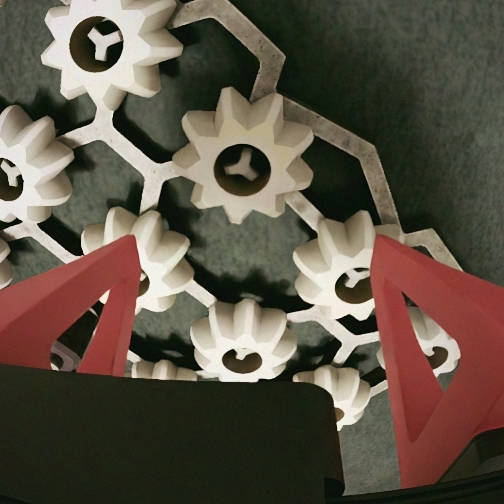

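Request:
execute_actions:
  actions:
    - {"rows": [[0.206,1.400,1.016,-1.170,0,0,1,-0.083,1.55,1.112,-1.08,0,0.62,0.6],[0.208,1.413,1.014,-1.160,0,0,1,-0.083,1.55,1.112,-1.08,0,0.62,0.6],[0.210,1.417,1.012,-1.153,0,0,1,-0.083,1.55,1.112,-1.08,0,0.62,0.6],[0.212,1.422,1.008,-1.145,0,0,1,-0.083,1.55,1.112,-1.08,0,0.62,0.6],[0.214,1.428,1.003,-1.135,0,0,1,-0.083,1.55,1.112,-1.08,0,0.62,0.6],[0.216,1.435,0.997,-1.122,0,0,1,-0.083,1.55,1.112,-1.08,0,0.62,0.6],[0.218,1.443,0.991,-1.108,0,0,1,-0.083,1.55,1.112,-1.08,0,0.62,0.6],[0.220,1.452,0.984,-1.093,0,0,1,-0.083,1.55,1.112,-1.08,0,0.62,0.6],[0.222,1.462,0.976,-1.077,0,0,1,-0.083,1.55,1.112,-1.08,0,0.62,0.6],[0.223,1.472,0.969,-1.061,0,0,1,-0.083,1.55,1.112,-1.08,0,0.62,0.6],[0.224,1.482,0.961,-1.044,0,0,1,-0.083,1.55,1.112,-1.08,0,0.62,0.6],[0.225,1.492,0.953,-1.026,0,0,1,-0.083,1.55,1.112,-1.08,0,0.62,0.6],[0.226,1.503,0.944,-1.008,0,0,1,-0.083,1.55,1.112,-1.08,0,0.62,0.6],[0.226,1.513,0.936,-0.990,0,0,1,-0.083,1.55,1.112,-1.08,0,0.62,0.6],[0.226,1.523,0.928,-0.973,0,0,1,-0.083,1.55,1.112,-1.08,0,0.62,0.6]], "steps": 15}
  pictures: false

Request:
execute_actions:
  actions:
    - {"rows": [[0.226,1.533,0.921,-0.957,0,0,1,-0.083,1.55,1.112,-1.08,0,0.62,0.6],[0.226,1.543,0.913,-0.941,0,0,1,-0.083,1.55,1.112,-1.08,0,0.62,0.6],[0.226,1.552,0.906,-0.926,0,0,1,-0.083,1.55,1.112,-1.08,0,0.62,0.6],[0.226,1.560,0.900,-0.912,0,0,0.97,-0.083,1.55,1.112,-1.08,0,0.62,0.6],[0.226,1.567,0.894,-0.899,0,0,0.93,-0.083,1.55,1.112,-1.08,0,0.62,0.6],[0.226,1.573,0.889,-0.889,0,0,0.88,-0.083,1.55,1.112,-1.08,0,0.62,0.6],[0.226,1.578,0.885,-0.881,0,0,0.83,-0.083,1.55,1.112,-1.08,0,0.62,0.6],[0.226,1.582,0.883,-0.874,0,0,0.78,-0.083,1.55,1.112,-1.08,0,0.62,0.6],[0.226,1.584,0.881,-0.870,0,0,0.73,-0.083,1.55,1.112,-1.08,0,0.62,0.6],[0.226,1.585,0.880,-0.869,0,0,0.68,-0.083,1.55,1.112,-1.08,0,0.62,0.6],[0.226,1.585,0.880,-0.869,0,0,0.63,-0.083,1.55,1.112,-1.08,0,0.62,0.6],[0.226,1.585,0.880,-0.869,0,0,0.58,-0.083,1.55,1.112,-1.08,0,0.62,0.6],[0.226,1.585,0.880,-0.869,0,0,0.54,-0.083,1.55,1.112,-1.08,0,0.62,0.6],[0.226,1.585,0.880,-0.869,0,0,0.5,-0.083,1.55,1.112,-1.08,0,0.62,0.6]], "steps": 15}

Scene clock: 482.83 s of 6000.00 s.
left_arm: end_effector_position=(+0.3573, +0.4758, +0.0767) grip_measured=+1.000 end_effector_quat_wxyz=(+0.015, -0.145, +0.989, +0.002) | right_arm: end_effector_position=(+0.4566, -0.3060, +0.1005) grip_measured=+0.599 end_effector_quat_wxyz=(+0.028, +0.358, +0.933, +0.008)
Joint positions: left_arm=[ 0.219  1.475  0.95  -1.015 -0.001 -0.002  0.094] | right_arm=[-0.077  1.557  1.113 -1.069 -0.001  0.61   0.075]
Joint velocities: left_arm=[ 0.024  0.396 -0.271  0.505  0.051 -0.037  0.   ] | right_arm=[ 0.005  0.005 -0.012 -0.012  0.022 -0.022 -0.001]
Joint torques (N m, as the arm reports them, + toward a larger angle): left_arm=[ -1.05 -10.64   7.66   0.28  -0.04  -0.04] | right_arm=[ -0.99 -14.81   7.56  -0.12   0.2    0.05]
Steps of this call (steps 1 to 15: the robot went on to your last target; steps 16 to 90: nothing new was sent; then 19.13 s passed at rest; steps 91 to 105: all 15 steps of this action). Readings (joint positions):
91: left_arm=[0.206 1.400 1.017 -1.172 -0.001 -0.002] | right_arm=[-0.077 1.557 1.113 -1.069 -0.001 0.610]
92: left_arm=[0.206 1.400 1.017 -1.172 -0.001 -0.002] | right_arm=[-0.077 1.557 1.113 -1.069 -0.001 0.610]
94: left_arm=[0.206 1.400 1.017 -1.165 -0.001 -0.002] | right_arm=[-0.077 1.557 1.113 -1.069 -0.001 0.610]
98: left_arm=[0.207 1.405 1.003 -1.127 -0.001 -0.002] | right_arm=[-0.077 1.557 1.113 -1.069 -0.001 0.610]
105: the state above

Scene clock: 483.33 s of 6000.00 s.
left_arm: end_effector_position=(+0.3505, +0.4742, +0.0204) grip_measured=+0.506 end_effector_quat_wxyz=(+0.001, -0.145, +0.989, +0.000) | right_arm: end_effector_position=(+0.4566, -0.3060, +0.1005) grip_measured=+0.599 end_effector_quat_wxyz=(+0.028, +0.358, +0.933, +0.008)
Joint positions: left_arm=[ 0.22   1.569  0.879 -0.879 -0.001 -0.002  0.071] | right_arm=[-0.077  1.557  1.113 -1.069 -0.001  0.61   0.075]
Joint velocities: left_arm=[ 0.005 -0.005 -0.007 -0.007  0.051  0.095 -0.009] | right_arm=[-0.024 -0.015  0.007 -0.002  0.007 -0.007  0.001]
Joint torques (N m, as the arm reports them, + toward a larger angle): left_arm=[ -1.12 -11.39   7.26   0.39  -0.03  -0.07] | right_arm=[ -1.02 -14.79   7.52  -0.12   0.2    0.06]
Steps of this call (steps 1 to 15: all 15 steps of this action). Readings (joint positions):
1: left_arm=[0.220 1.488 0.940 -0.998 -0.001 -0.002] | right_arm=[-0.077 1.557 1.113 -1.069 -0.001 0.610]
2: left_arm=[0.220 1.502 0.931 -0.982 -0.001 -0.002] | right_arm=[-0.077 1.557 1.113 -1.069 -0.001 0.610]
4: left_arm=[0.220 1.525 0.913 -0.950 -0.001 -0.002] | right_arm=[-0.077 1.557 1.113 -1.069 -0.001 0.610]
8: left_arm=[0.220 1.558 0.887 -0.902 -0.001 -0.002] | right_arm=[-0.077 1.557 1.113 -1.069 -0.001 0.610]
15: the state above

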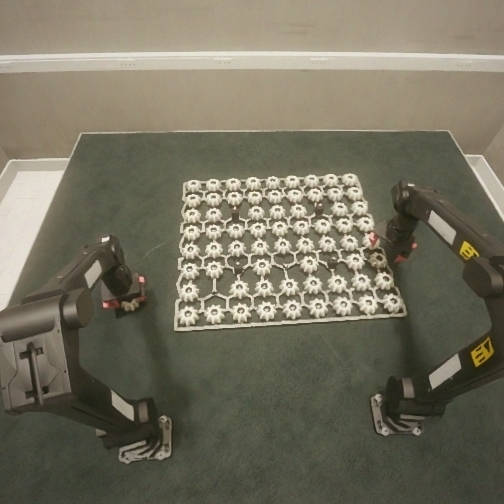

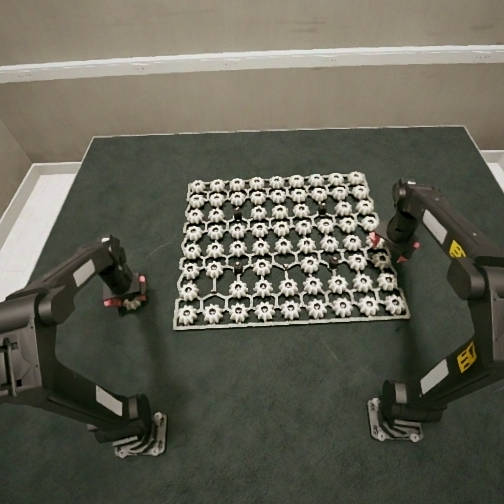

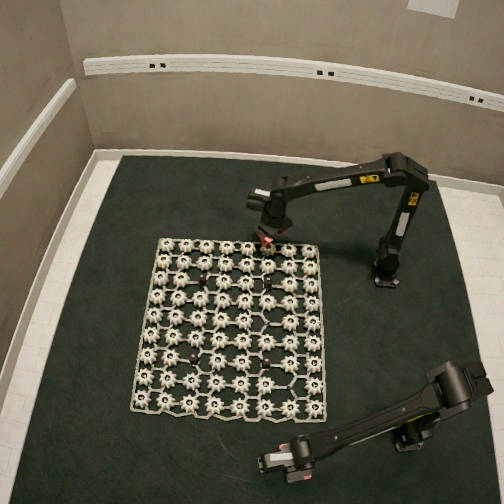

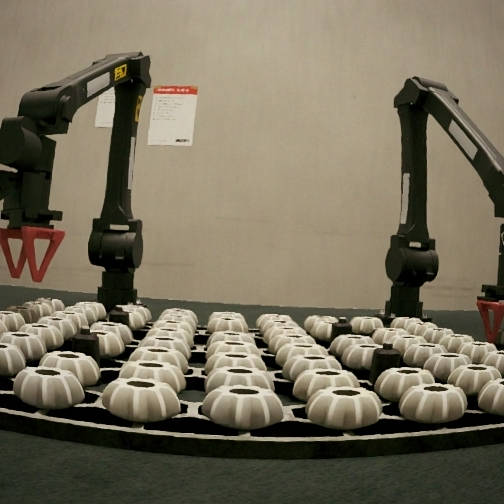

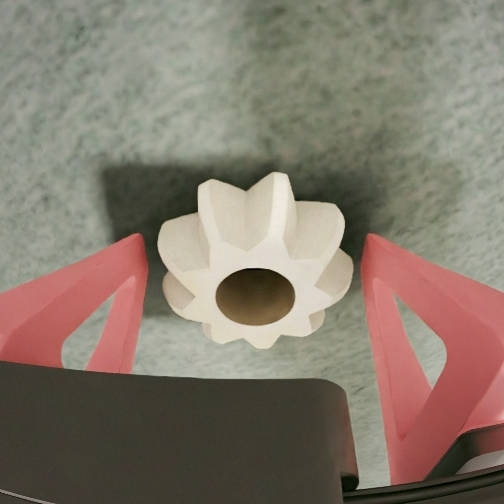

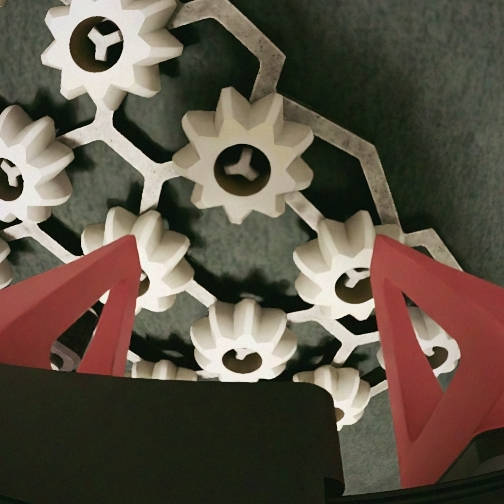

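Request:
execute_actions:
  actions:
    - {"rows": [[0.226,1.585,0.88,-0.869,0,0,0.46,-0.083,1.55,1.112,-1.08,0,0.62,0.6],[0.226,1.585,0.88,-0.869,0,0,0.42,-0.083,1.55,1.112,-1.08,0,0.62,0.6],[0.226,1.585,0.88,-0.869,0,0,0.38,-0.083,1.55,1.112,-1.08,0,0.62,0.6],[0.226,1.585,0.88,-0.869,0,0,0.34,-0.083,1.55,1.112,-1.08,0,0.62,0.6],[0.226,1.585,0.88,-0.869,0,0,0.31,-0.083,1.55,1.112,-1.08,0,0.62,0.6],[0.226,1.585,0.88,-0.869,0,0,0.28,-0.083,1.55,1.112,-1.08,0,0.62,0.6],[0.226,1.585,0.88,-0.869,0,0,0.25,-0.083,1.55,1.112,-1.08,0,0.62,0.6],[0.226,1.585,0.88,-0.869,0,0,0.23,-0.083,1.55,1.112,-1.08,0,0.62,0.6],[0.226,1.585,0.88,-0.869,0,0,0.21,-0.083,1.55,1.112,-1.08,0,0.62,0.6],[0.226,1.58,0.885,-0.872,0,0,0.19,-0.083,1.55,1.112,-1.08,0,0.62,0.6],[0.224,1.575,0.89,-0.875,0,0,0.18,-0.083,1.55,1.112,-1.08,0,0.62,0.6],[0.222,1.57,0.895,-0.878,0,0,0.18,-0.083,1.55,1.112,-1.08,0,0.62,0.6],[0.22,1.565,0.9,-0.881,0,0,0.18,-0.083,1.55,1.112,-1.08,0,0.62,0.6]], "steps": 13}
  pictures: false

Request:
execute_actions:
  actions:
    - {"rows": [[0.22,1.555,0.911,-0.884,0,0,0.18,-0.083,1.55,1.112,-1.08,0,0.62,0.6],[0.22,1.553,0.914,-0.885,0,0,0.18,-0.083,1.55,1.112,-1.08,0,0.62,0.6],[0.22,1.551,0.918,-0.886,0,0,0.18,-0.083,1.55,1.112,-1.08,0,0.62,0.6],[0.22,1.548,0.923,-0.890,0,0,0.18,-0.083,1.55,1.112,-1.08,0,0.62,0.6],[0.22,1.544,0.930,-0.896,0,0,0.18,-0.083,1.55,1.112,-1.08,0,0.62,0.6],[0.22,1.540,0.938,-0.904,0,0,0.18,-0.083,1.55,1.112,-1.08,0,0.62,0.6],[0.22,1.535,0.946,-0.913,0,0,0.18,-0.083,1.55,1.112,-1.08,0,0.62,0.6],[0.22,1.529,0.956,-0.924,0,0,0.18,-0.083,1.55,1.112,-1.08,0,0.62,0.6],[0.22,1.524,0.966,-0.937,0,0,0.18,-0.083,1.55,1.112,-1.08,0,0.62,0.6],[0.22,1.518,0.977,-0.951,0,0,0.18,-0.083,1.55,1.112,-1.08,0,0.62,0.6],[0.218,1.512,0.988,-0.965,0,0,0.18,-0.083,1.55,1.112,-1.08,0,0.62,0.6],[0.216,1.507,0.999,-0.980,0,0,0.18,-0.083,1.55,1.112,-1.08,0,0.62,0.6],[0.213,1.501,1.011,-0.996,0,0.002,0.18,-0.083,1.55,1.112,-1.08,0,0.62,0.6],[0.209,1.496,1.022,-1.012,0,0.005,0.18,-0.083,1.55,1.112,-1.08,0,0.62,0.6],[0.203,1.490,1.033,-1.028,0,0.01,0.18,-0.083,1.55,1.112,-1.08,0,0.62,0.6]], "steps": 15}
  pictures: false

Request:
execute_actions:
  actions:
    - {"rows": [[0.194,1.485,1.044,-1.044,0,0.016,0.18,-0.083,1.55,1.112,-1.08,0,0.62,0.6],[0.181,1.481,1.054,-1.060,0,0.024,0.18,-0.083,1.55,1.112,-1.08,0,0.62,0.6],[0.165,1.477,1.064,-1.075,0,0.034,0.18,-0.083,1.55,1.112,-1.08,0,0.62,0.6],[0.147,1.474,1.072,-1.089,0,0.045,0.18,-0.083,1.55,1.112,-1.08,0,0.62,0.6],[0.127,1.472,1.080,-1.103,0,0.057,0.18,-0.083,1.55,1.112,-1.08,0,0.62,0.6],[0.105,1.471,1.087,-1.116,0,0.071,0.18,-0.083,1.55,1.112,-1.08,0,0.62,0.6],[0.081,1.470,1.092,-1.127,0,0.086,0.18,-0.083,1.55,1.112,-1.08,0,0.62,0.6],[0.056,1.470,1.096,-1.136,0,0.101,0.18,-0.083,1.55,1.112,-1.08,0,0.62,0.6],[0.030,1.470,1.099,-1.144,0,0.117,0.18,-0.083,1.55,1.112,-1.08,0,0.62,0.6],[0.003,1.470,1.100,-1.150,0,0.134,0.18,-0.083,1.55,1.112,-1.08,0,0.62,0.6],[-0.025,1.470,1.100,-1.154,0,0.151,0.18,-0.083,1.55,1.112,-1.08,0,0.62,0.6],[-0.053,1.470,1.100,-1.155,0,0.168,0.18,-0.083,1.55,1.112,-1.08,0,0.62,0.6],[-0.082,1.470,1.100,-1.155,0,0.186,0.18,-0.083,1.55,1.112,-1.08,0,0.62,0.6],[-0.110,1.470,1.100,-1.155,0,0.204,0.18,-0.083,1.55,1.112,-1.08,0,0.62,0.6],[-0.139,1.470,1.100,-1.155,0,0.222,0.18,-0.083,1.55,1.112,-1.08,0,0.62,0.6]], "steps": 15}
  pictures: false

Request:
execute_actions:
  actions:
    - {"rows": [[-0.167,1.47,1.1,-1.155,0,0.239,0.18,-0.083,1.55,1.112,-1.08,0,0.62,0.6],[-0.195,1.47,1.1,-1.155,0,0.256,0.18,-0.083,1.55,1.112,-1.08,0,0.62,0.6],[-0.222,1.47,1.1,-1.155,0,0.273,0.18,-0.083,1.55,1.112,-1.08,0,0.62,0.6],[-0.248,1.47,1.1,-1.155,0,0.289,0.18,-0.083,1.55,1.112,-1.08,0,0.62,0.6],[-0.273,1.47,1.1,-1.155,0,0.304,0.18,-0.083,1.55,1.112,-1.08,0,0.62,0.6],[-0.297,1.47,1.1,-1.155,0,0.319,0.18,-0.083,1.55,1.112,-1.08,0,0.62,0.6],[-0.319,1.47,1.1,-1.155,0,0.333,0.18,-0.083,1.55,1.112,-1.08,0,0.62,0.6],[-0.339,1.47,1.1,-1.155,0,0.345,0.18,-0.083,1.55,1.112,-1.08,0,0.62,0.6],[-0.357,1.47,1.1,-1.155,0,0.356,0.18,-0.083,1.55,1.112,-1.08,0,0.62,0.6],[-0.373,1.47,1.1,-1.155,0,0.366,0.18,-0.083,1.55,1.112,-1.08,0,0.62,0.6],[-0.386,1.47,1.1,-1.155,0,0.374,0.18,-0.083,1.55,1.112,-1.08,0,0.62,0.6],[-0.397,1.47,1.1,-1.155,0,0.381,0.18,-0.083,1.55,1.112,-1.08,0,0.62,0.6],[-0.404,1.47,1.1,-1.155,0,0.386,0.18,-0.083,1.55,1.112,-1.08,0,0.62,0.6],[-0.408,1.47,1.1,-1.155,0,0.389,0.18,-0.083,1.55,1.112,-1.08,0,0.62,0.6],[-0.410,1.47,1.1,-1.155,0,0.39,0.18,-0.083,1.55,1.112,-1.08,0,0.62,0.6]], "steps": 15}
  pictures: false

Request:
execute_actions:
  actions:
    - {"steps": 14}

Scene clock: 516.00 s of 6000.00 s.
left_arm: end_effector_position=(+0.3507, +0.4741, +0.0204) grip_measured=+0.207 end_effector_quat_wxyz=(+0.002, -0.145, +0.989, -0.000) | right_arm: end_effector_position=(+0.4566, -0.3060, +0.1005) grip_measured=+0.599 end_effector_quat_wxyz=(+0.028, +0.358, +0.933, +0.008)
Joint positions: left_arm=[ 0.22   1.569  0.879 -0.878  0.001 -0.002  0.057] | right_arm=[-0.077  1.557  1.113 -1.069 -0.001  0.61   0.075]
Joint velocities: left_arm=[-0.015 -0.005 -0.007  0.002 -0.037 -0.022  0.001] | right_arm=[ 0.005 -0.015 -0.002  0.007  0.007 -0.007  0.   ]
Joint torques (N m, as the arm reports them, + toward a larger angle): left_arm=[ -1.48 -12.58   8.69  -0.05  -0.06  -0.05] | right_arm=[ -1.   -14.87   7.52  -0.12   0.2    0.06]
Steps of this call (steps 1 to 15: the robot went on to your last target; steps 16 to 90: nothing new was sent; then 29.23 s passed at rest; steps 91 to 103: all 13 steps of this action). Readings (joint positions):
91: left_arm=[0.220 1.569 0.879 -0.878 -0.001 -0.002] | right_arm=[-0.077 1.557 1.113 -1.069 -0.001 0.610]
92: left_arm=[0.220 1.569 0.879 -0.878 -0.001 -0.002] | right_arm=[-0.077 1.557 1.113 -1.069 -0.001 0.610]
94: left_arm=[0.220 1.569 0.879 -0.878 -0.001 -0.002] | right_arm=[-0.077 1.557 1.113 -1.069 -0.001 0.610]
98: left_arm=[0.220 1.569 0.879 -0.878 0.001 -0.002] | right_arm=[-0.077 1.557 1.113 -1.069 -0.001 0.610]
103: the state above

Scene clock: 516.50 s of 6000.00 s.
left_arm: end_effector_position=(+0.3588, +0.4760, +0.0514) grip_measured=+0.207 end_effector_quat_wxyz=(-0.007, -0.145, +0.989, -0.001) | right_arm: end_effector_position=(+0.4566, -0.3060, +0.1005) grip_measured=+0.599 end_effector_quat_wxyz=(+0.028, +0.358, +0.933, +0.008)
Joint positions: left_arm=[ 0.219  1.543  0.95  -0.991  0.001 -0.002  0.057] | right_arm=[-0.077  1.557  1.113 -1.069 -0.001  0.61   0.075]
Joint velocities: left_arm=[-0.044 -0.22   0.364 -0.447  0.007 -0.022  0.   ] | right_arm=[-0.005  0.005 -0.027  0.022 -0.051  0.022  0.001]
Joint torques (N m, as the arm reports them, + toward a larger angle): left_arm=[ -2.54 -15.56  12.11  -0.13  -0.1    0.04] | right_arm=[ -0.97 -14.81   7.53  -0.13   0.19   0.06]
Steps of this call (steps 1 to 15: all 15 steps of this action). Readings (joint positions):
1: left_arm=[0.220 1.569 0.879 -0.878 0.001 -0.002] | right_arm=[-0.077 1.557 1.113 -1.069 -0.001 0.610]
2: left_arm=[0.220 1.569 0.879 -0.878 0.001 -0.002] | right_arm=[-0.077 1.557 1.113 -1.069 -0.001 0.610]
4: left_arm=[0.220 1.569 0.879 -0.878 0.001 -0.002] | right_arm=[-0.077 1.557 1.113 -1.069 -0.001 0.610]
8: left_arm=[0.220 1.568 0.886 -0.899 0.001 -0.002] | right_arm=[-0.077 1.557 1.113 -1.069 -0.001 0.610]
15: the state above

Scene clock: 517.00 s of 6000.00 s.
left_arm: end_effector_position=(+0.3852, +0.3582, +0.1073) grip_measured=+0.207 end_effector_quat_wxyz=(-0.003, +0.079, +0.997, +0.000) | right_arm: end_effector_position=(+0.4566, -0.3060, +0.1005) grip_measured=+0.599 end_effector_quat_wxyz=(+0.028, +0.358, +0.933, +0.008)
Joint positions: left_arm=[-0.086  1.488  1.054 -1.144 -0.001  0.141  0.057] | right_arm=[-0.077  1.557  1.113 -1.069 -0.001  0.61   0.075]
Joint velocities: left_arm=[-0.904 -0.005 -0.007 -0.032 -0.007  0.447  0.001] | right_arm=[ 0.005 -0.005  0.007 -0.022 -0.037 -0.125 -0.   ]
Joint torques (N m, as the arm reports them, + toward a larger angle): left_arm=[ -1.58 -13.55  11.8   -0.24   0.01   0.03] | right_arm=[ -1.07 -14.83   7.51  -0.1    0.2    0.06]
Steps of this call (steps 1 to 15: all 15 steps of this action). Readings (joint positions):
1: left_arm=[0.217 1.536 0.963 -1.006 0.001 -0.001] | right_arm=[-0.077 1.557 1.113 -1.069 -0.001 0.610]
2: left_arm=[0.213 1.528 0.976 -1.021 0.000 0.001] | right_arm=[-0.077 1.557 1.113 -1.069 -0.001 0.610]
4: left_arm=[0.197 1.513 1.002 -1.051 -0.001 0.009] | right_arm=[-0.077 1.557 1.113 -1.069 -0.001 0.610]
8: left_arm=[0.123 1.491 1.041 -1.103 -0.002 0.043] | right_arm=[-0.077 1.557 1.113 -1.069 -0.001 0.610]
15: the state above

Scene clock: 517.50 s of 6000.00 s.
left_arm: end_effector_position=(+0.3611, +0.2291, +0.1073) grip_measured=+0.207 end_effector_quat_wxyz=(-0.004, +0.339, +0.941, -0.000) | right_arm: end_effector_position=(+0.4566, -0.3060, +0.1005) grip_measured=+0.599 end_effector_quat_wxyz=(+0.028, +0.358, +0.933, +0.008)
Joint positions: left_arm=[-0.412  1.488  1.054 -1.146  0.001  0.349  0.057] | right_arm=[-0.077  1.557  1.113 -1.069 -0.001  0.61   0.075]
Joint velocities: left_arm=[-0.181 -0.005 -0.012 -0.012 -0.007  0.154  0.001] | right_arm=[-0.005 -0.015 -0.002 -0.027  0.007 -0.022  0.001]
Joint torques (N m, as the arm reports them, + toward a larger angle): left_arm=[ -0.52 -13.86  11.8   -0.19  -0.04   0.01] | right_arm=[ -0.99 -14.75   7.52  -0.12   0.2    0.06]
Steps of this call (steps 1 to 15: all 15 steps of this action). Readings (joint positions):
1: left_arm=[-0.116 1.488 1.054 -1.144 -0.001 0.158] | right_arm=[-0.077 1.557 1.113 -1.069 -0.001 0.610]
2: left_arm=[-0.145 1.488 1.054 -1.144 -0.001 0.174] | right_arm=[-0.077 1.557 1.113 -1.069 -0.001 0.610]
4: left_arm=[-0.202 1.488 1.054 -1.145 -0.001 0.207] | right_arm=[-0.077 1.557 1.113 -1.069 -0.001 0.610]
8: left_arm=[-0.304 1.488 1.054 -1.145 -0.001 0.271] | right_arm=[-0.077 1.557 1.113 -1.069 -0.001 0.610]
15: the state above

Scene clock: 517.97 s of 6000.00 s.
left_arm: end_effector_position=(+0.3604, +0.2274, +0.1073) grip_measured=+0.207 end_effector_quat_wxyz=(-0.004, +0.354, +0.935, -0.000) | right_arm: end_effector_position=(+0.4566, -0.3060, +0.1005) grip_measured=+0.599 end_effector_quat_wxyz=(+0.028, +0.358, +0.933, +0.008)
Joint positions: left_arm=[-0.417  1.488  1.054 -1.146  0.001  0.376  0.057] | right_arm=[-0.077  1.557  1.113 -1.069 -0.001  0.61   0.075]
Joint velocities: left_arm=[-0.005 -0.005 -0.007  0.002  0.051  0.037  0.   ] | right_arm=[-0.005 -0.015 -0.007 -0.002 -0.007 -0.022 -0.   ]
Joint torques (N m, as the arm reports them, + toward a larger angle): left_arm=[ -1.08 -13.65  11.78  -0.29  -0.02   0.04] | right_arm=[ -1.07 -14.81   7.51  -0.11   0.2    0.06]
Steps of this call (steps 1 to 14: the robot went on to your last target). Readings (joint positions):
1: left_arm=[-0.416 1.488 1.054 -1.146 0.001 0.355] | right_arm=[-0.077 1.557 1.113 -1.069 -0.001 0.610]
2: left_arm=[-0.418 1.488 1.054 -1.146 0.001 0.360] | right_arm=[-0.077 1.557 1.113 -1.069 -0.001 0.610]
4: left_arm=[-0.417 1.488 1.054 -1.146 0.001 0.367] | right_arm=[-0.077 1.557 1.113 -1.069 -0.001 0.610]
8: left_arm=[-0.417 1.488 1.054 -1.146 0.001 0.373] | right_arm=[-0.077 1.557 1.113 -1.069 -0.001 0.610]
14: the state above

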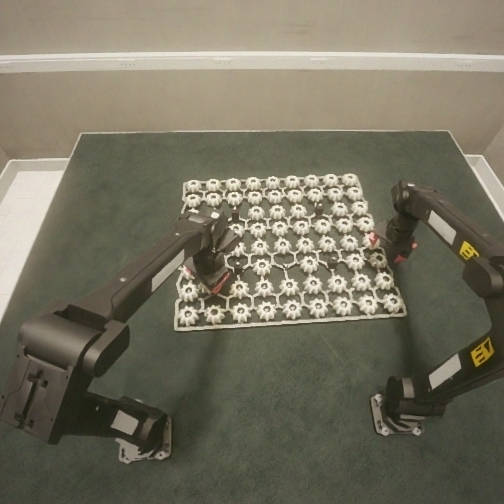

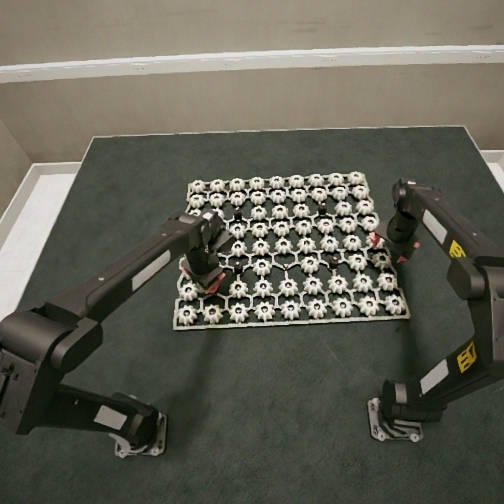

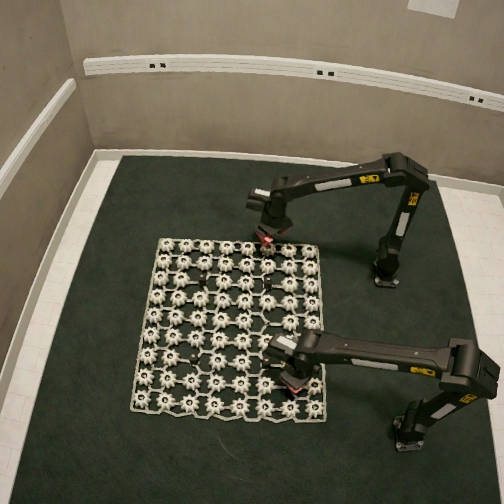

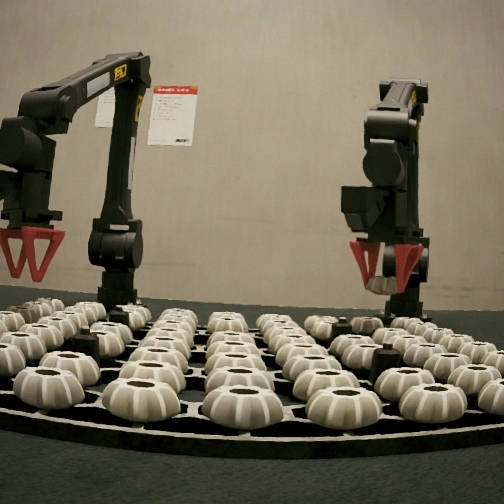

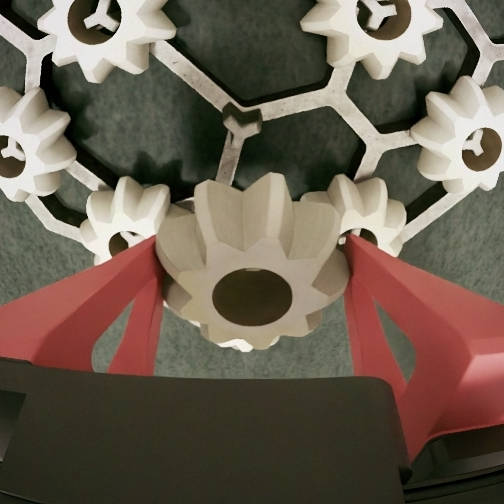

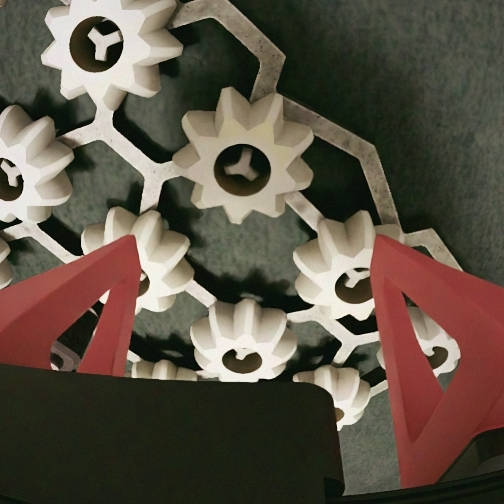

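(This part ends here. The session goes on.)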